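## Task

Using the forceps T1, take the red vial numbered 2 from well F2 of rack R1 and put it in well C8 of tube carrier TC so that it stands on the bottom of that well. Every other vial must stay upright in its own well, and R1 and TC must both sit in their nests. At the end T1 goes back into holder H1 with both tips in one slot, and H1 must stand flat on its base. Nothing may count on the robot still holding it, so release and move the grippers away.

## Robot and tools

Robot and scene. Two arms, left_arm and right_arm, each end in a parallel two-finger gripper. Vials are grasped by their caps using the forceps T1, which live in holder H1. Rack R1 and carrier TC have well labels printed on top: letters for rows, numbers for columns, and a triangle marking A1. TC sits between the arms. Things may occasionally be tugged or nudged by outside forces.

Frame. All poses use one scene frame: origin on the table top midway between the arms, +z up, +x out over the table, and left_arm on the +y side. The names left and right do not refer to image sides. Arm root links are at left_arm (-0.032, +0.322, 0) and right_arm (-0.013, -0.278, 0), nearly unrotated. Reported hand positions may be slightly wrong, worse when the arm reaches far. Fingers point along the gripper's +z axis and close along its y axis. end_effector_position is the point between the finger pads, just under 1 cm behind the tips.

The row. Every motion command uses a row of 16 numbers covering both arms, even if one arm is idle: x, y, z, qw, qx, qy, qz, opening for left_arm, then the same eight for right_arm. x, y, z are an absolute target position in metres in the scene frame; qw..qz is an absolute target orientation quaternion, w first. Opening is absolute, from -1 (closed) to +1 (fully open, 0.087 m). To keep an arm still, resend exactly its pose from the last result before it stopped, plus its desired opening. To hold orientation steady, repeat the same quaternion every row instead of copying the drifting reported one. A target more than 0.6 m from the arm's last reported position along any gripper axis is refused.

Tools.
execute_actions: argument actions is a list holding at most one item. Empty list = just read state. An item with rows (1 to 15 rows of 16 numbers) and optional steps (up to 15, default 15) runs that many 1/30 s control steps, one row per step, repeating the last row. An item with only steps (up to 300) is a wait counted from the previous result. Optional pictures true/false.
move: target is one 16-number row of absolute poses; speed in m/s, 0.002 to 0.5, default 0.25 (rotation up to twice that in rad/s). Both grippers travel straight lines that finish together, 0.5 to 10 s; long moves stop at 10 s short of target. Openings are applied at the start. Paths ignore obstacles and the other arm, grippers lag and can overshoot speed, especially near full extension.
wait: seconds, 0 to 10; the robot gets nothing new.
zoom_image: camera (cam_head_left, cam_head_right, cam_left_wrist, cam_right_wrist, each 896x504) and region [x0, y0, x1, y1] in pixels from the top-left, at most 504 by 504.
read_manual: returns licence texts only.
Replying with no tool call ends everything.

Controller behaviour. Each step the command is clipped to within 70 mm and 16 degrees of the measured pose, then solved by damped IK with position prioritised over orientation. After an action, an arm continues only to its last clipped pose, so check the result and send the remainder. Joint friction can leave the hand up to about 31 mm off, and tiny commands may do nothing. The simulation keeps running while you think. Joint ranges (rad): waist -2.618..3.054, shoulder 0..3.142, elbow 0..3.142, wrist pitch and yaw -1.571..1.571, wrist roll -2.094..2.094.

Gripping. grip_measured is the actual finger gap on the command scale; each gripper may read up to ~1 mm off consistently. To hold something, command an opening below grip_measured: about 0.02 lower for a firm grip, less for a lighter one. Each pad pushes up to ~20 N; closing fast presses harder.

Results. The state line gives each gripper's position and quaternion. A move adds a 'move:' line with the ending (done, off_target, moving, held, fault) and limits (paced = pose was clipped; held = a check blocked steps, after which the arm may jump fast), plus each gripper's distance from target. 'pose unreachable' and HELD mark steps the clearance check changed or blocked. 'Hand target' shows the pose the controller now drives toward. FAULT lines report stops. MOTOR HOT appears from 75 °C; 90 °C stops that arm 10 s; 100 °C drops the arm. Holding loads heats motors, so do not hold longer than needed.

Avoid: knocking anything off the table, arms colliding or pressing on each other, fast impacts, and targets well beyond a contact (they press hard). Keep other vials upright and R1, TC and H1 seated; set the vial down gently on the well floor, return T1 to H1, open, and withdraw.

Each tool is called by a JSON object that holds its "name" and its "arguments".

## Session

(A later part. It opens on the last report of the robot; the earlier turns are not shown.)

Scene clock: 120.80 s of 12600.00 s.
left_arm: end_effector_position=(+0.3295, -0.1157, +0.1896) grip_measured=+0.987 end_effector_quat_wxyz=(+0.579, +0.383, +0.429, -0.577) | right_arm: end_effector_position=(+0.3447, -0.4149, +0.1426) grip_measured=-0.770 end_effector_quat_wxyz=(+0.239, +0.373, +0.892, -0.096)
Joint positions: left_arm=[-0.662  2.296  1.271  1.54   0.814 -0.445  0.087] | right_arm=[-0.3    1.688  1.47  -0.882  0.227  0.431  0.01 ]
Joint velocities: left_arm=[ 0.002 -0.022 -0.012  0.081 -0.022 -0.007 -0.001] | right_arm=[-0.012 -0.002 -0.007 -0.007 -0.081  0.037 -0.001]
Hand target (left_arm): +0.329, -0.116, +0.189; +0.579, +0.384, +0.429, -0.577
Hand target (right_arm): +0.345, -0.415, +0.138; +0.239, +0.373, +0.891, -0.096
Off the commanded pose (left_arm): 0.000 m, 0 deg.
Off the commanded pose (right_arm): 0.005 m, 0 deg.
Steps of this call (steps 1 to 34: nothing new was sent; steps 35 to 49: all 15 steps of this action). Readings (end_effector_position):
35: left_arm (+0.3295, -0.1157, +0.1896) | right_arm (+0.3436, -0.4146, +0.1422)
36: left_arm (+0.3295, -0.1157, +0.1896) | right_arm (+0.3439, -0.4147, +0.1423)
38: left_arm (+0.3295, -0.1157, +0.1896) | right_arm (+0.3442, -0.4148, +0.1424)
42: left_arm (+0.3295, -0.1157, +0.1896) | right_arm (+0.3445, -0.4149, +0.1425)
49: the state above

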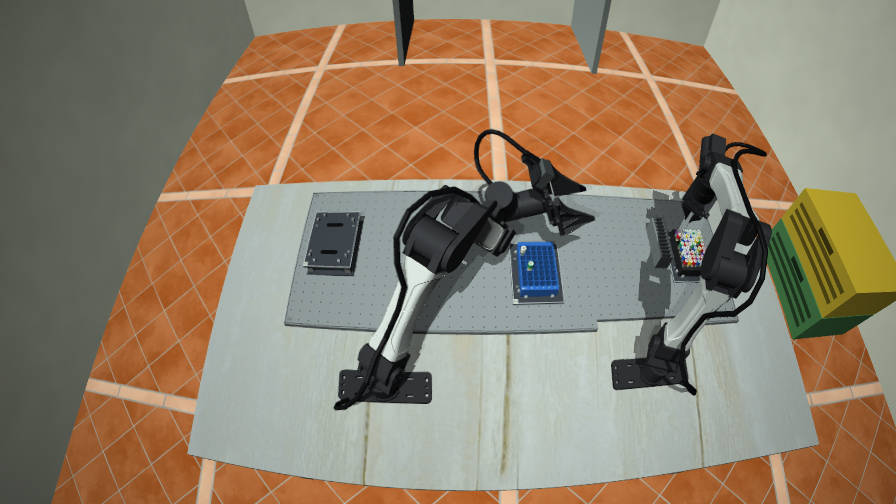

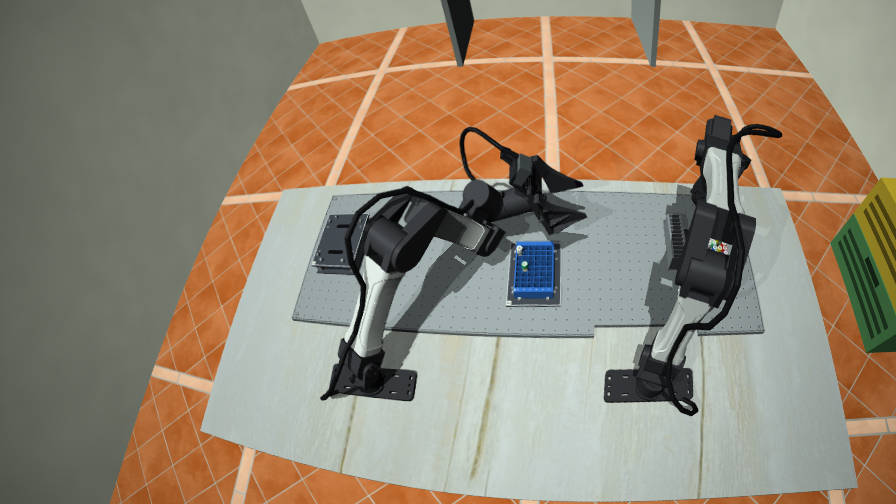

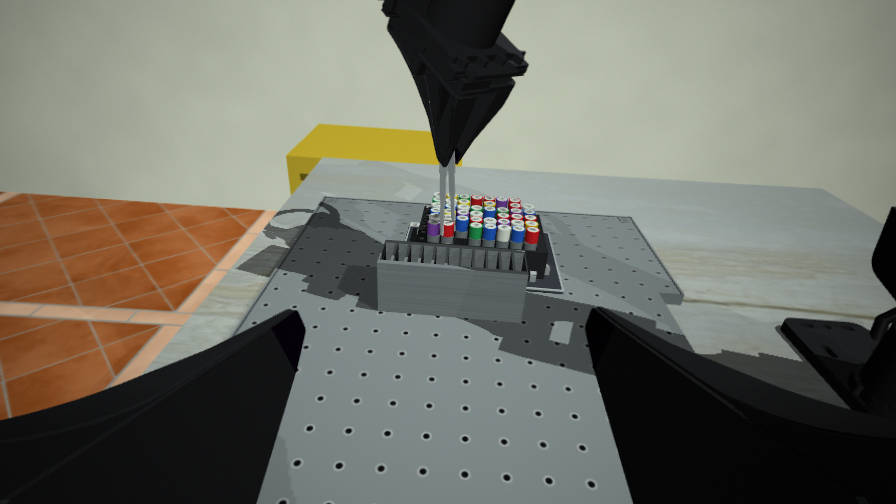

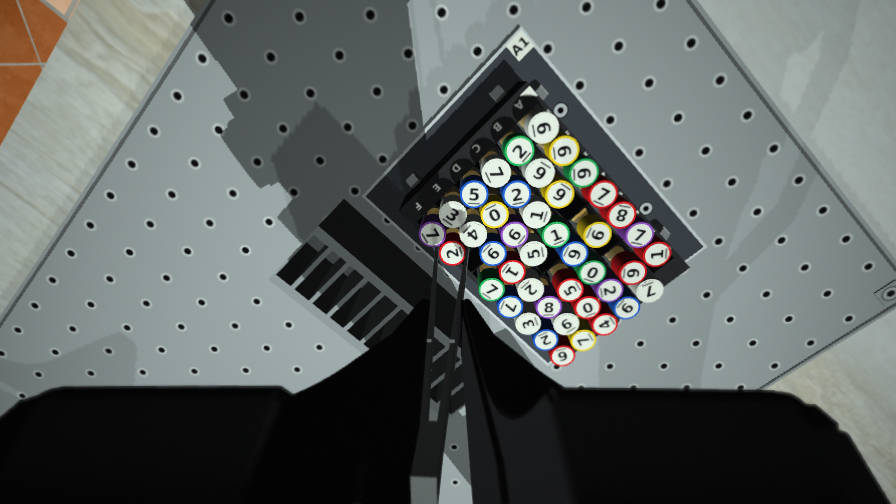

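Centred. Squeeze.

{"name": "execute_actions", "arguments": {"actions": [{"rows":[[0.3293,-0.1157,0.1895,0.579,0.384,0.429,-0.577,1,0.3447,-0.4149,0.1426,0.239,0.373,0.892,-0.096,-0.78],[0.3293,-0.1157,0.1895,0.579,0.384,0.429,-0.577,1,0.3447,-0.4149,0.1426,0.239,0.373,0.892,-0.096,-0.785],[0.3293,-0.1157,0.1895,0.579,0.384,0.429,-0.577,1,0.3447,-0.4149,0.1426,0.239,0.373,0.892,-0.096,-0.79],[0.3293,-0.1157,0.1895,0.579,0.384,0.429,-0.577,1,0.3447,-0.4149,0.1426,0.239,0.373,0.892,-0.096,-0.795],[0.3293,-0.1157,0.1895,0.579,0.384,0.429,-0.577,1,0.3447,-0.4149,0.1426,0.239,0.373,0.892,-0.096,-0.80],[0.3293,-0.1157,0.1895,0.579,0.384,0.429,-0.577,1,0.3447,-0.4149,0.1426,0.239,0.373,0.892,-0.096,-0.81]],"steps":15}]}}

{"name": "zoom_image", "arguments": {"camera": "cam_right_wrist", "region": [370, 150, 530, 310]}}

Scene clock: 122.43 s of 12600.00 s.
left_arm: end_effector_position=(+0.3295, -0.1157, +0.1896) grip_measured=+0.987 end_effector_quat_wxyz=(+0.579, +0.383, +0.429, -0.577) | right_arm: end_effector_position=(+0.3448, -0.4149, +0.1426) grip_measured=-0.807 end_effector_quat_wxyz=(+0.239, +0.373, +0.891, -0.096)
Joint positions: left_arm=[-0.662  2.296  1.271  1.54   0.814 -0.445  0.087] | right_arm=[-0.3    1.688  1.47  -0.881  0.227  0.431  0.008]
Joint velocities: left_arm=[ 0.002 -0.007  0.002 -0.022  0.022  0.022 -0.   ] | right_arm=[ 0.007  0.007 -0.007 -0.007  0.022  0.022 -0.001]
Hand target (left_arm): +0.329, -0.116, +0.189; +0.579, +0.384, +0.429, -0.577
Hand target (right_arm): +0.345, -0.415, +0.143; +0.239, +0.373, +0.891, -0.096
Off the commanded pose (left_arm): 0.000 m, 0 deg.
Off the commanded pose (right_arm): 0.000 m, 0 deg.
Steps of this call (steps 1 to 34: nothing new was sent; steps 35 to 49: all 15 steps of this action). Readings (end_effector_position):
35: left_arm (+0.3295, -0.1157, +0.1896) | right_arm (+0.3448, -0.4149, +0.1426)
36: left_arm (+0.3295, -0.1157, +0.1896) | right_arm (+0.3448, -0.4149, +0.1426)
38: left_arm (+0.3295, -0.1157, +0.1896) | right_arm (+0.3448, -0.4149, +0.1426)
42: left_arm (+0.3295, -0.1157, +0.1896) | right_arm (+0.3448, -0.4149, +0.1426)
49: the state above

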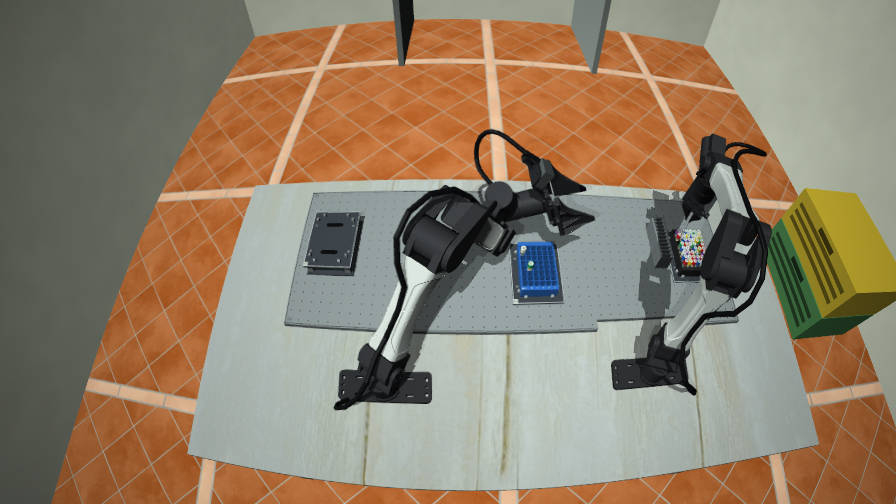

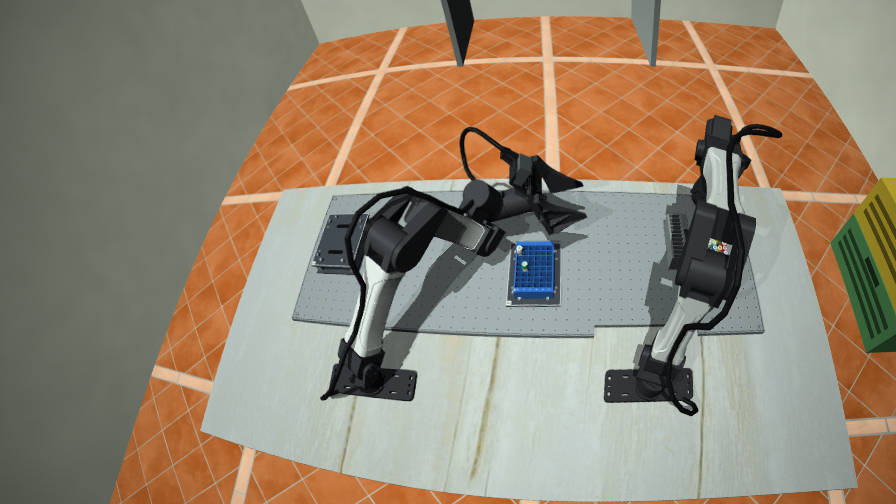

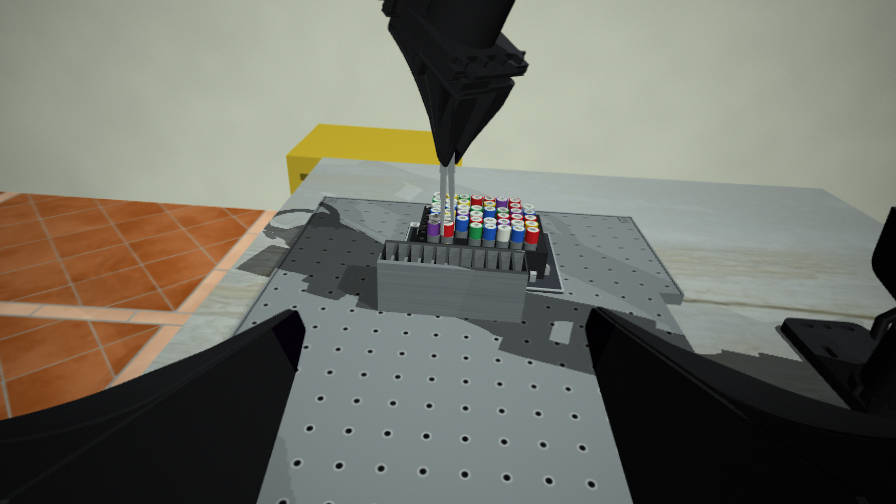

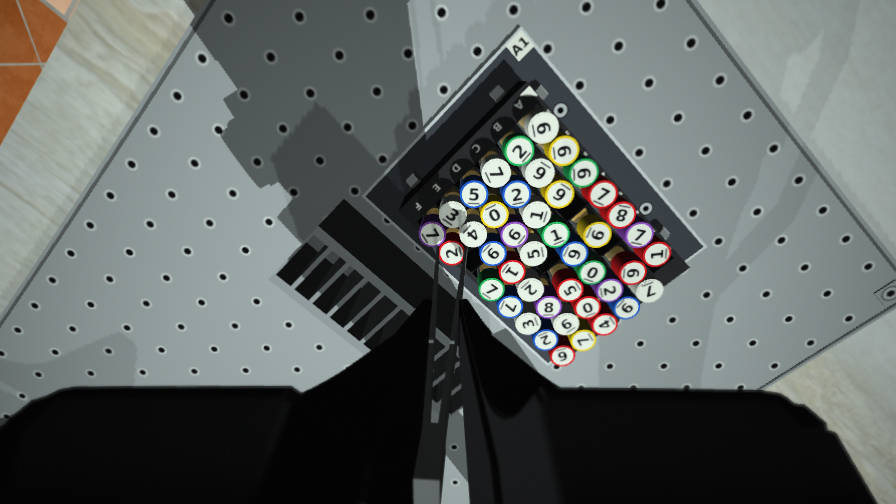

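Region (370, 150, 530, 310) of cam_right_wrist's 896x504 image, scaled by 3.150, with more detail than that image has.

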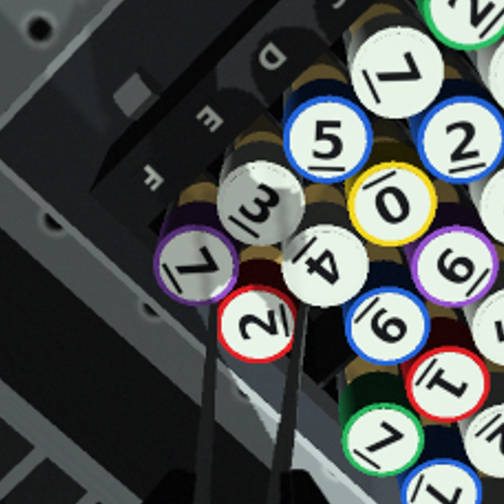

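{"name": "move", "arguments": {"target": [0.3293,-0.1157,0.1895,0.579,0.384,0.429,-0.577,1,0.351,-0.417,0.215,0.253,0.373,0.888,-0.095,-0.825], "speed": 0.03}}

{"name": "zoom_image", "arguments": {"camera": "cam_left_wrist", "region": [370, 80, 560, 270]}}

Scene clock: 126.10 s of 12600.00 s.
left_arm: end_effector_position=(+0.3295, -0.1157, +0.1896) grip_measured=+0.987 end_effector_quat_wxyz=(+0.579, +0.383, +0.429, -0.577) | right_arm: end_effector_position=(+0.3474, -0.4158, +0.2136) grip_measured=-0.820 end_effector_quat_wxyz=(+0.255, +0.373, +0.887, -0.094)
Joint positions: left_arm=[-0.662  2.296  1.271  1.54   0.814 -0.445  0.087] | right_arm=[-0.3    1.711  1.771 -1.125  0.227  0.431  0.008]
Joint velocities: left_arm=[-0.012 -0.002 -0.002 -0.007 -0.022 -0.037 -0.001] | right_arm=[-0.002 -0.002 -0.007 -0.037  0.007 -0.081 -0.   ]
Hand target (left_arm): +0.329, -0.116, +0.189; +0.579, +0.384, +0.429, -0.577
Hand target (right_arm): +0.350, -0.417, +0.215; +0.253, +0.373, +0.888, -0.095
Off the commanded pose (left_arm): 0.000 m, 0 deg.
Off the commanded pose (right_arm): 0.004 m, 0 deg.
move: done

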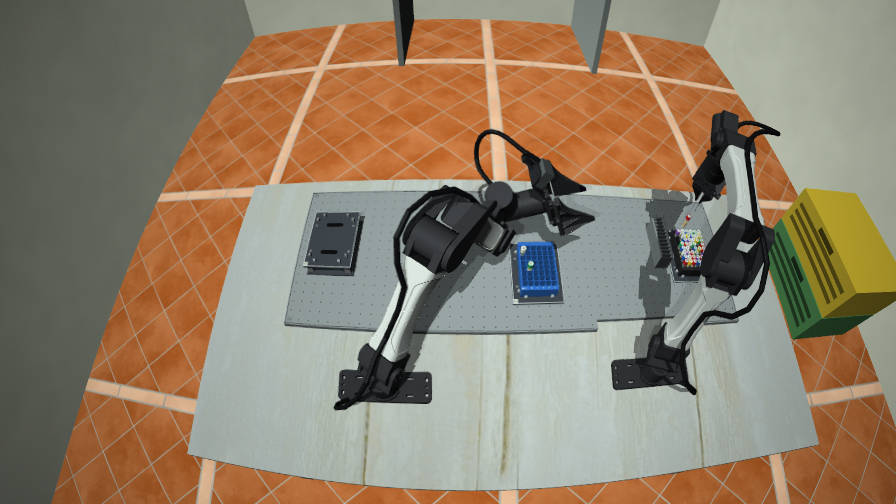

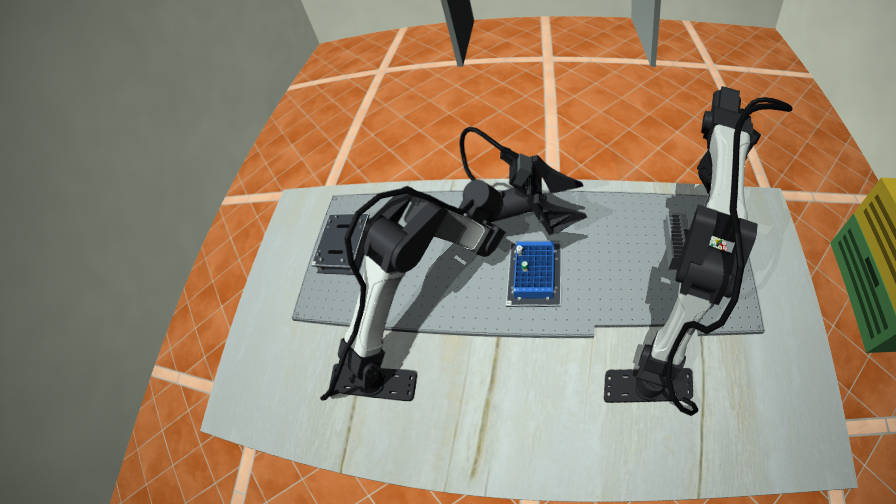

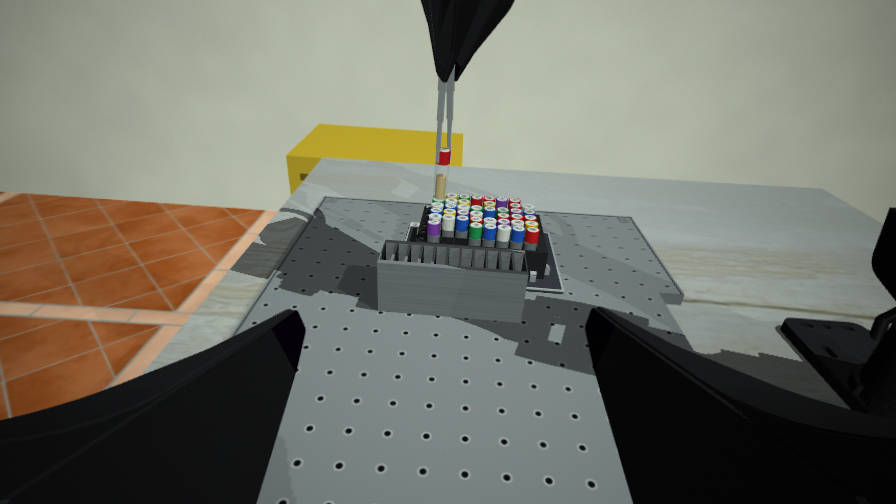

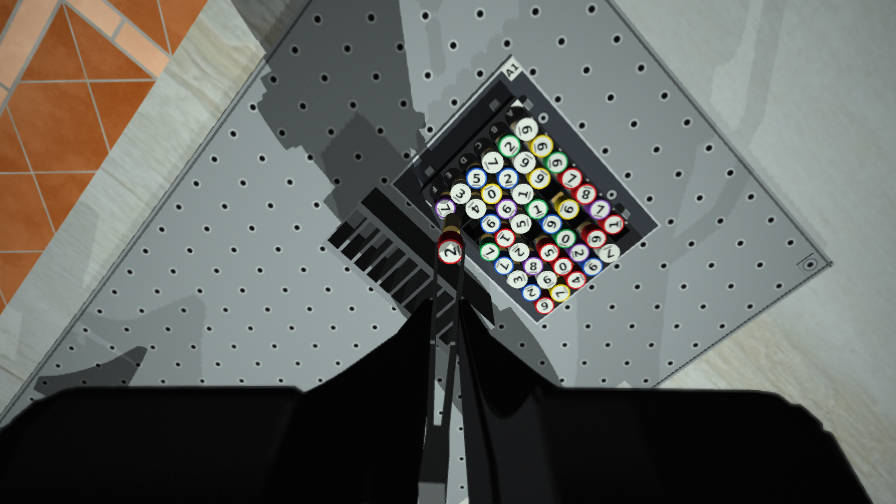

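Region (370, 80, 560, 270) of cam_left_wrist's 896x504 image, scaled by 2.653, with more detail than that image has.

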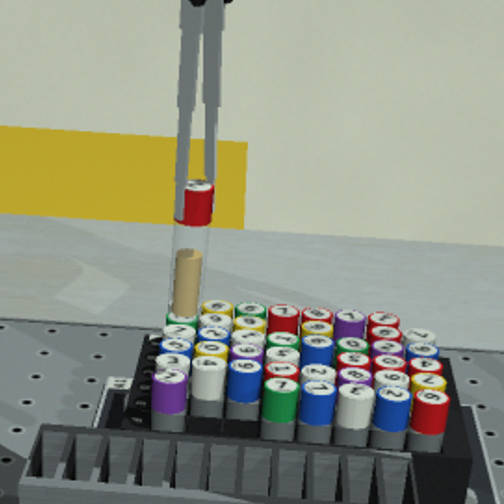

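{"name": "move", "arguments": {"target": [0.23,0.14,0.18,0.687,0.304,0.527,-0.397,1,0.305,-0.004,0.205,0.216,0,0.976,0,-0.825], "speed": 0.12}}

Scene clock: 131.37 s of 12600.00 s.
left_arm: end_effector_position=(+0.2368, +0.1383, +0.1779) grip_measured=+0.987 end_effector_quat_wxyz=(+0.673, +0.312, +0.550, -0.383) | right_arm: end_effector_position=(+0.3019, -0.0047, +0.2018) grip_measured=-0.820 end_effector_quat_wxyz=(+0.221, +0.001, +0.975, +0.011)
Joint positions: left_arm=[-0.19   1.386  0.15   1.544  0.852 -0.236  0.087] | right_arm=[ 0.779  1.986  2.121 -1.362  0.29   0.723  0.008]
Joint velocities: left_arm=[-0.022  0.007  0.022 -0.051 -0.066  0.037 -0.   ] | right_arm=[ 0.007 -0.002 -0.002 -0.066 -0.007  0.007  0.   ]
Hand target (left_arm): +0.231, +0.141, +0.178; +0.675, +0.312, +0.548, -0.383
Hand target (right_arm): +0.301, -0.001, +0.204; +0.221, +0.002, +0.975, +0.014
Off the commanded pose (left_arm): 0.007 m, 4 deg.
Off the commanded pose (right_arm): 0.005 m, 1 deg.
joint sent to its limit (left arm) — the command would take joint 4 (wrist pitch) past its upper limit, so that joint was sent only as far as its limit.
move: off_target (left_arm)

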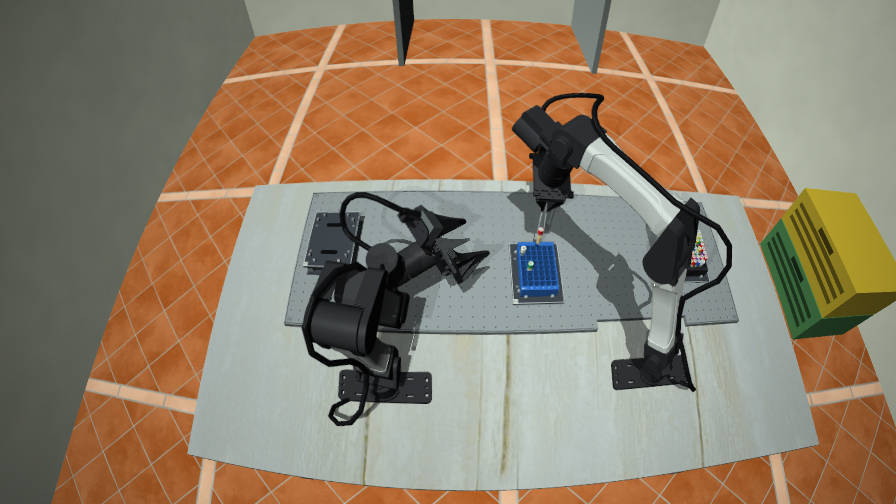

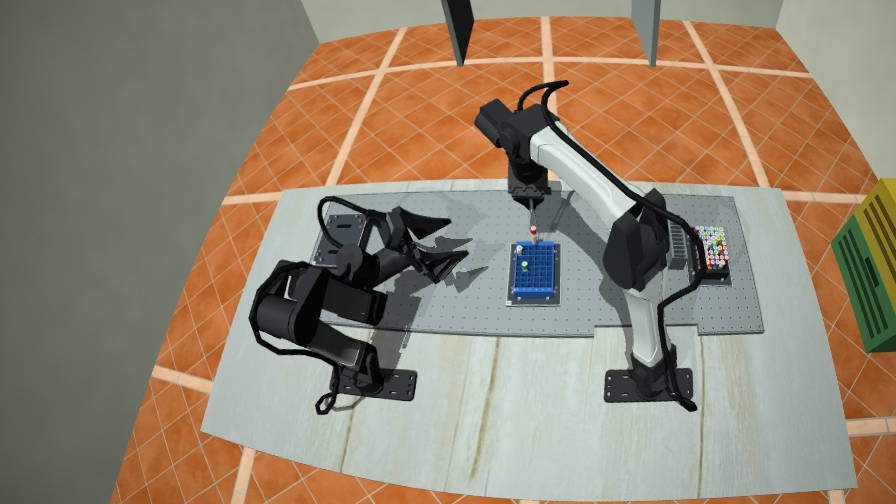

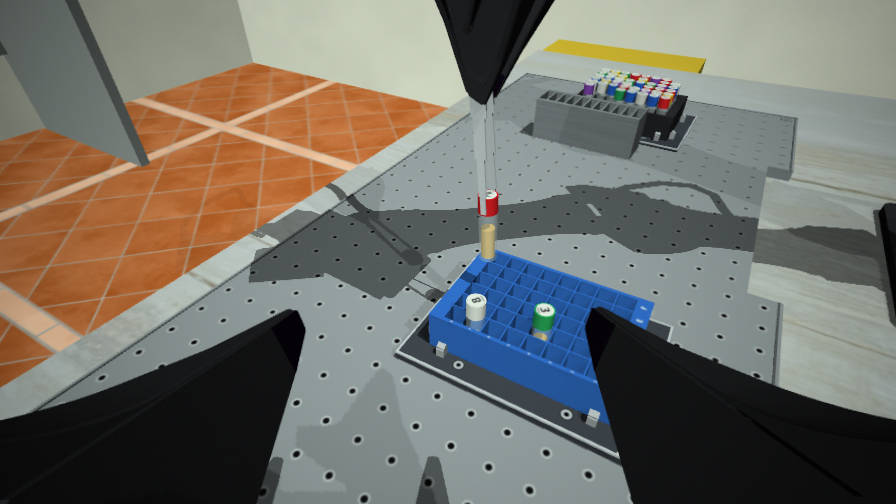

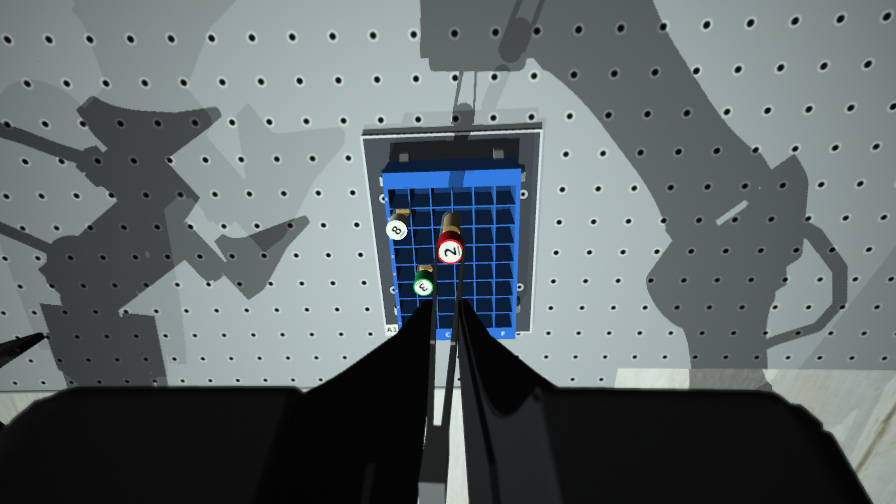

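{"name": "move", "arguments": {"target": [0.2368,0.1383,0.1779,0.673,0.312,0.550,-0.383,1,0.305,0.003,0.183,0.216,0,0.976,0,-0.825], "speed": 0.02}}

{"name": "zoom_image", "arguments": {"camera": "cam_right_wrist", "region": [370, 150, 530, 310]}}

{"name": "zoom_image", "arguments": {"camera": "cam_left_wrist", "region": [410, 180, 570, 340]}}

Scene clock: 133.77 s of 12600.00 s.
left_arm: end_effector_position=(+0.2366, +0.1382, +0.1779) grip_measured=+0.987 end_effector_quat_wxyz=(+0.673, +0.313, +0.550, -0.383) | right_arm: end_effector_position=(+0.3051, -0.0014, +0.1923) grip_measured=-0.820 end_effector_quat_wxyz=(+0.216, +0.002, +0.976, +0.006)
Joint positions: left_arm=[-0.19   1.386  0.15   1.544  0.853 -0.236  0.087] | right_arm=[ 0.779  2.011  2.121 -1.352  0.29   0.727  0.008]
Joint velocities: left_arm=[ 0.007 -0.012 -0.007 -0.095 -0.037 -0.037 -0.   ] | right_arm=[-0.002  0.012 -0.007 -0.037 -0.007 -0.007 -0.   ]
Hand target (left_arm): +0.237, +0.138, +0.178; +0.673, +0.312, +0.550, -0.383
Hand target (right_arm): +0.305, +0.003, +0.183; +0.216, -0.000, +0.976, -0.000
Off the commanded pose (left_arm): 0.000 m, 0 deg.
Off the commanded pose (right_arm): 0.010 m, 1 deg.
move: done

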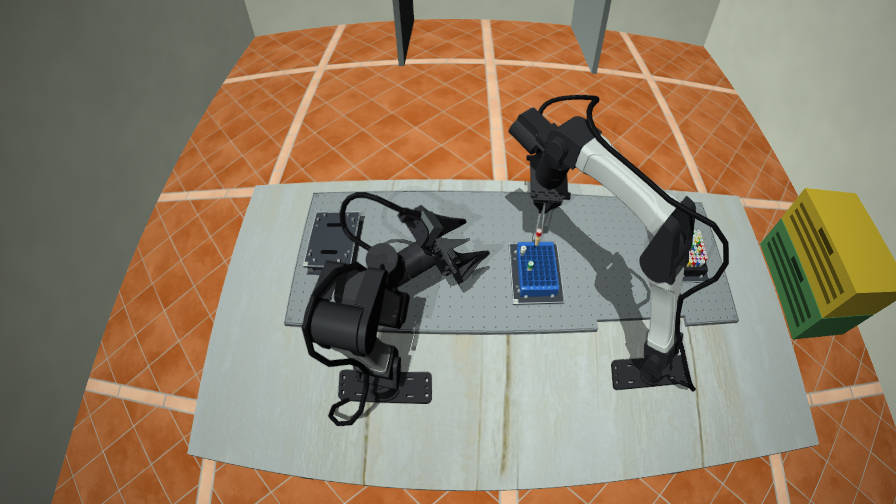

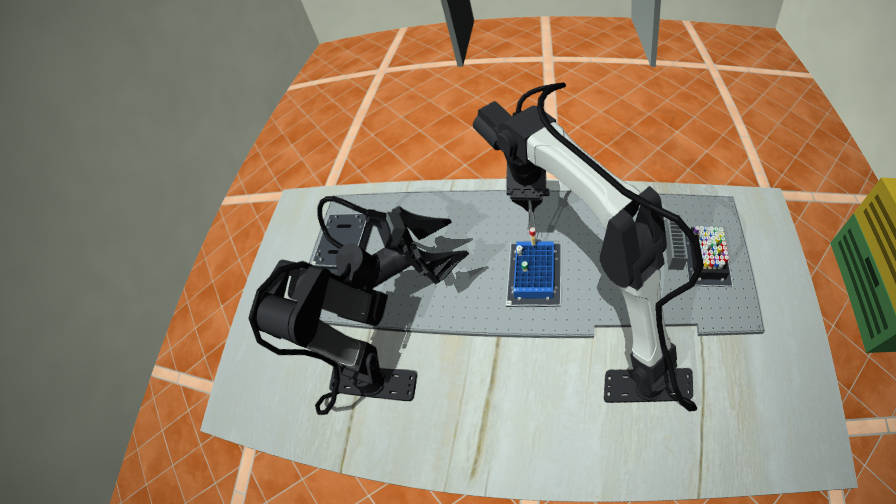

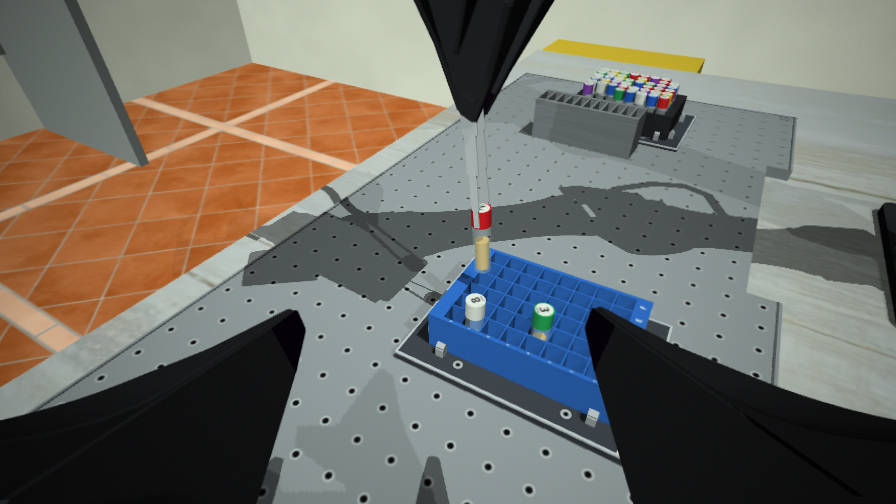

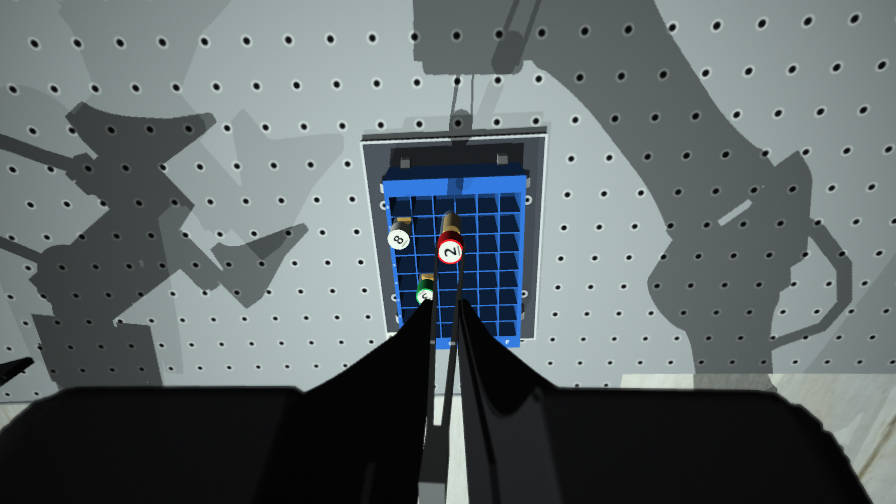

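Region (370, 150, 530, 310) of cam_right_wrist's 896x504 image, scaled by 3.150, with more detail than that image has.

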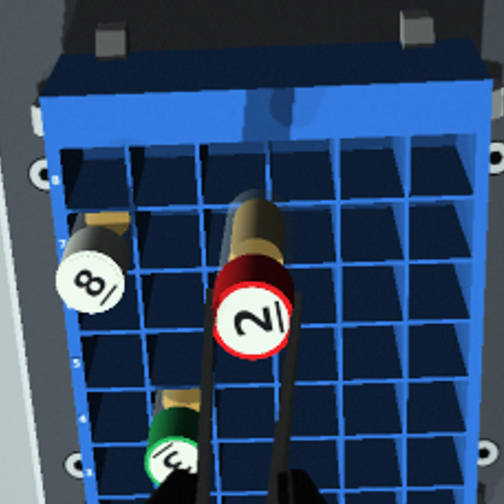

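Region (410, 180, 570, 340) of cam_left_wrist's 896x504 image, scaled by 3.150, with more detail than that image has.

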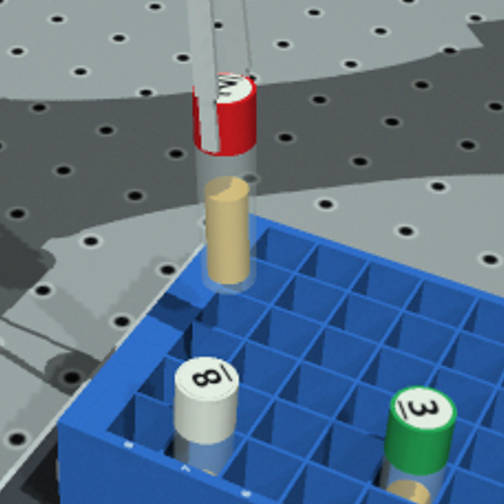

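{"name": "move", "arguments": {"target": [0.2368,0.1383,0.1779,0.673,0.312,0.550,-0.383,1,0.308,0.006,0.174,0.216,0,0.976,0,-0.825], "speed": 0.02}}

{"name": "zoom_image", "arguments": {"camera": "cam_right_wrist", "region": [370, 150, 530, 310]}}

{"name": "zoom_image", "arguments": {"camera": "cam_left_wrist", "region": [410, 180, 570, 340]}}

Scene clock: 136.10 s of 12600.00 s.
left_arm: end_effector_position=(+0.2366, +0.1382, +0.1779) grip_measured=+0.987 end_effector_quat_wxyz=(+0.673, +0.313, +0.550, -0.383) | right_arm: end_effector_position=(+0.3078, +0.0012, +0.1862) grip_measured=-0.820 end_effector_quat_wxyz=(+0.218, +0.003, +0.976, +0.008)
Joint positions: left_arm=[-0.19   1.386  0.15   1.544  0.853 -0.236  0.087] | right_arm=[ 0.779  2.011  2.094 -1.319  0.291  0.728  0.008]
Joint velocities: left_arm=[-0.012 -0.017 -0.012  0.022  0.007 -0.022  0.   ] | right_arm=[ 0.007 -0.017  0.007 -0.037  0.066 -0.007 -0.001]
Hand target (left_arm): +0.237, +0.138, +0.178; +0.673, +0.312, +0.550, -0.383
Hand target (right_arm): +0.308, +0.006, +0.174; +0.216, -0.000, +0.976, -0.000
Off the commanded pose (left_arm): 0.000 m, 0 deg.
Off the commanded pose (right_arm): 0.013 m, 1 deg.
move: off_target (right_arm)

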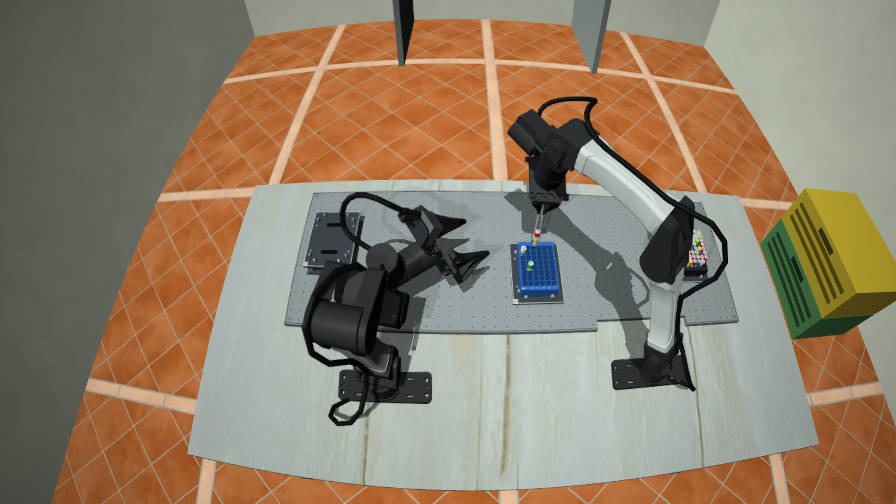

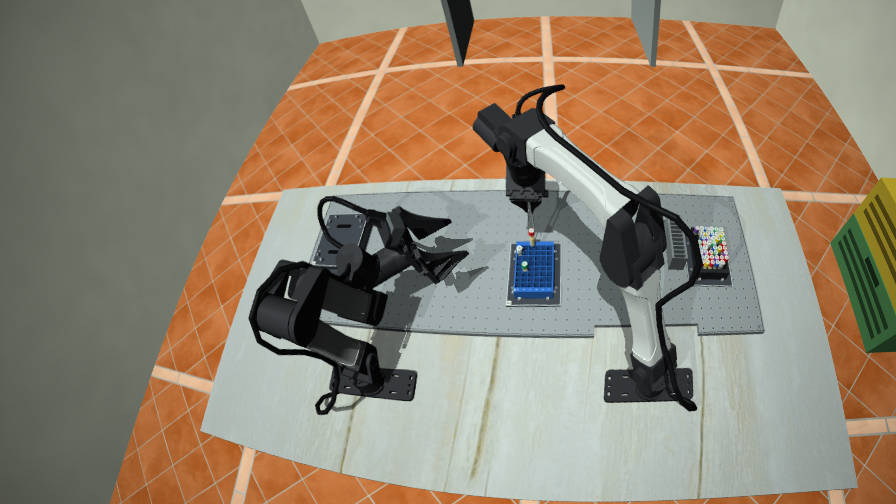

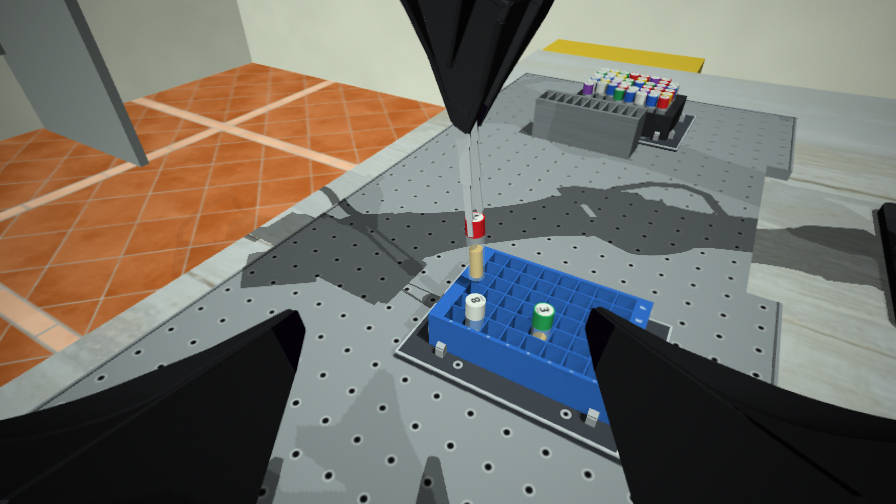

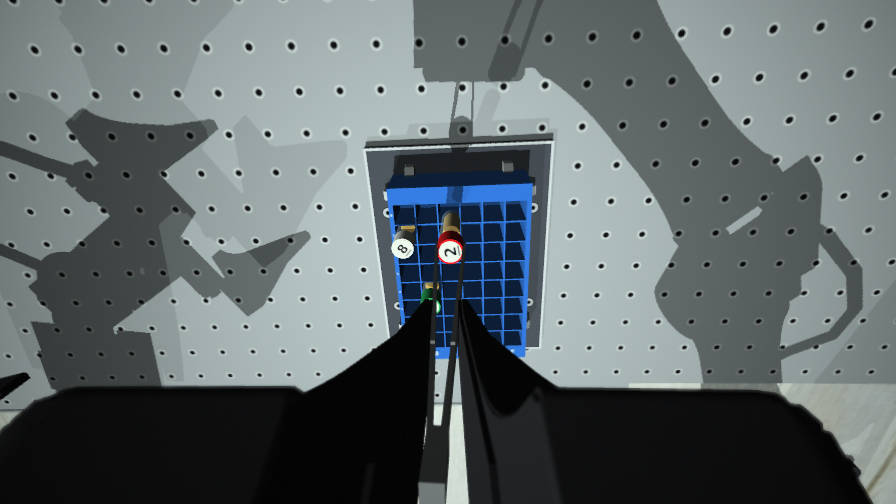

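Region (370, 150, 530, 310) of cam_right_wrist's 896x504 image, scaled by 3.150, with more detail than that image has.

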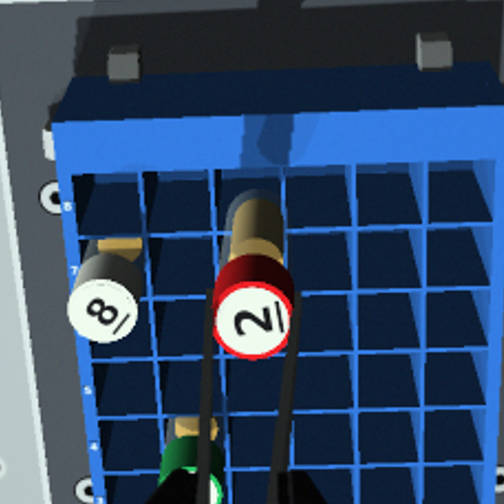

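Region (410, 180, 570, 340) of cam_left_wrist's 896x504 image, scaled by 3.150, with more detail than that image has.

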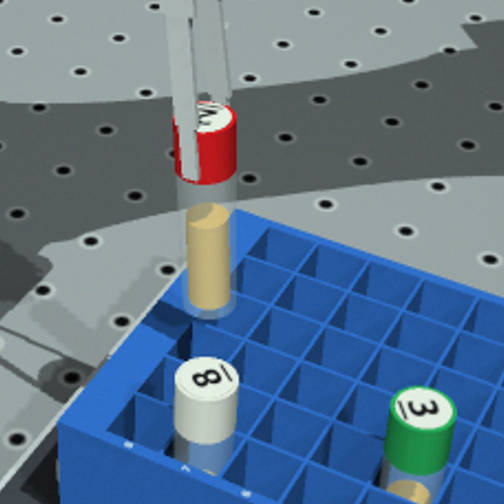

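About aligned, ~10 mm above.

{"name": "move", "arguments": {"target": [0.2368,0.1383,0.1779,0.673,0.312,0.550,-0.383,1,0.307,0.005,0.167,0.216,0,0.976,0,-0.825], "speed": 0.02}}

{"name": "zoom_image", "arguments": {"camera": "cam_right_wrist", "region": [370, 150, 530, 310]}}

{"name": "zoom_image", "arguments": {"camera": "cam_left_wrist", "region": [410, 180, 570, 340]}}

Scene clock: 140.73 s of 12600.00 s.
left_arm: end_effector_position=(+0.2366, +0.1382, +0.1779) grip_measured=+0.987 end_effector_quat_wxyz=(+0.673, +0.313, +0.550, -0.383) | right_arm: end_effector_position=(+0.3082, +0.0013, +0.1743) grip_measured=-0.820 end_effector_quat_wxyz=(+0.214, +0.002, +0.977, +0.003)
Joint positions: left_arm=[-0.19   1.386  0.15   1.544  0.853 -0.236  0.087] | right_arm=[ 0.779  2.011  2.048 -1.285  0.292  0.728  0.008]
Joint velocities: left_arm=[ 0.002 -0.007 -0.002 -0.037  0.051 -0.022  0.   ] | right_arm=[-0.012  0.007 -0.012 -0.022  0.007  0.037 -0.   ]
Hand target (left_arm): +0.237, +0.138, +0.178; +0.673, +0.312, +0.550, -0.383
Hand target (right_arm): +0.307, +0.005, +0.167; +0.216, -0.000, +0.977, +0.000
Off the commanded pose (left_arm): 0.000 m, 0 deg.
Off the commanded pose (right_arm): 0.008 m, 0 deg.
After step 90, 0.43 s passed at rest.
move: done

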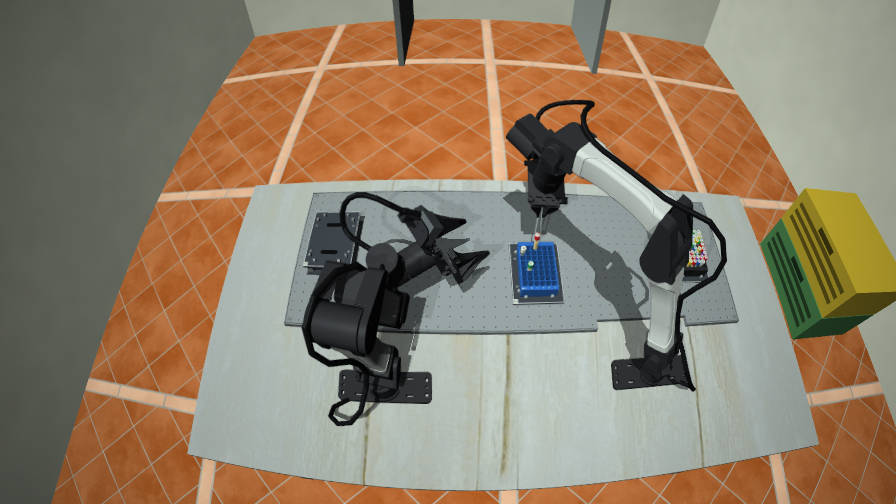

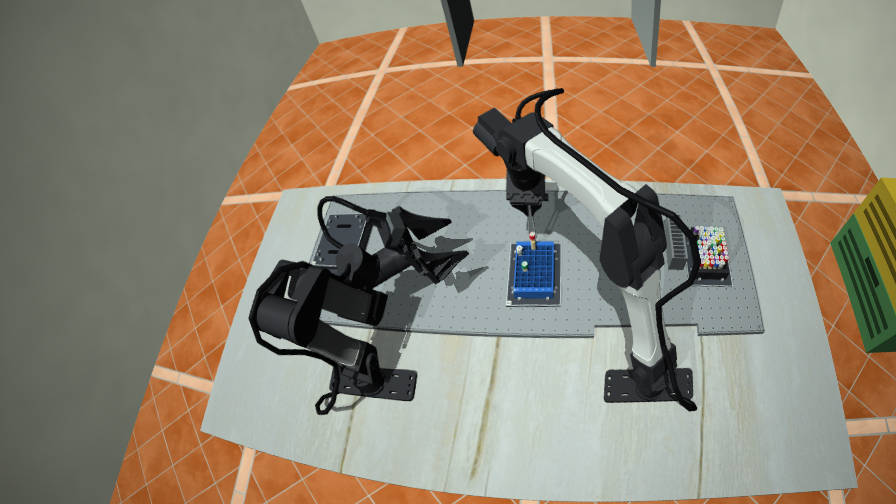

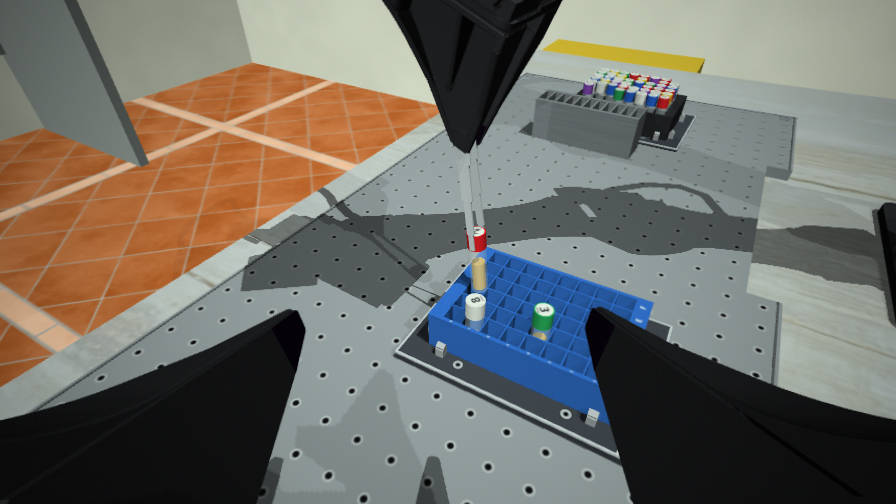

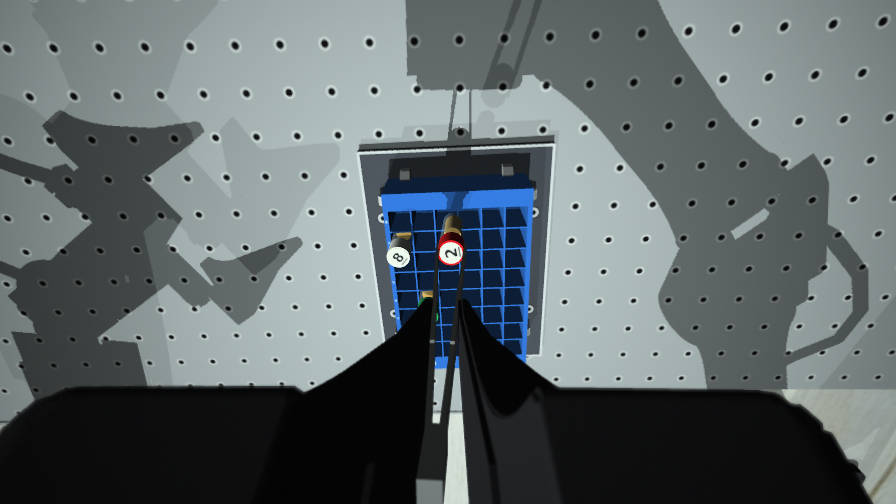

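Region (370, 150, 530, 310) of cam_right_wrist's 896x504 image, scaled by 3.150, with more detail than that image has.

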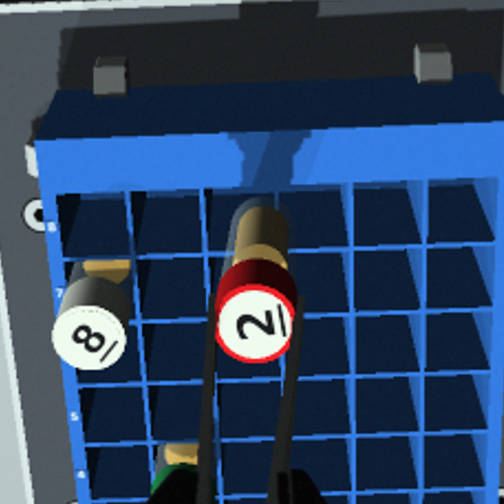

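Region (410, 180, 570, 340) of cam_left_wrist's 896x504 image, scaled by 3.150, with more detail than that image has.

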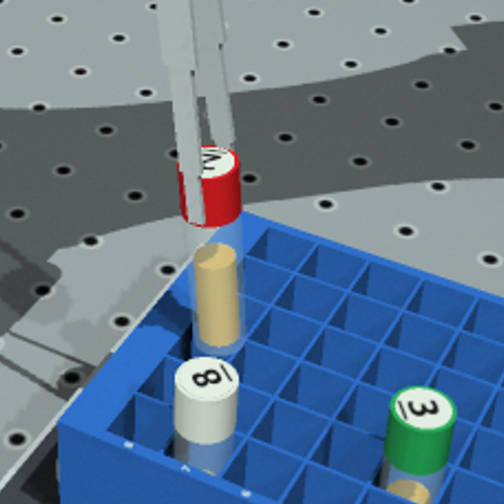

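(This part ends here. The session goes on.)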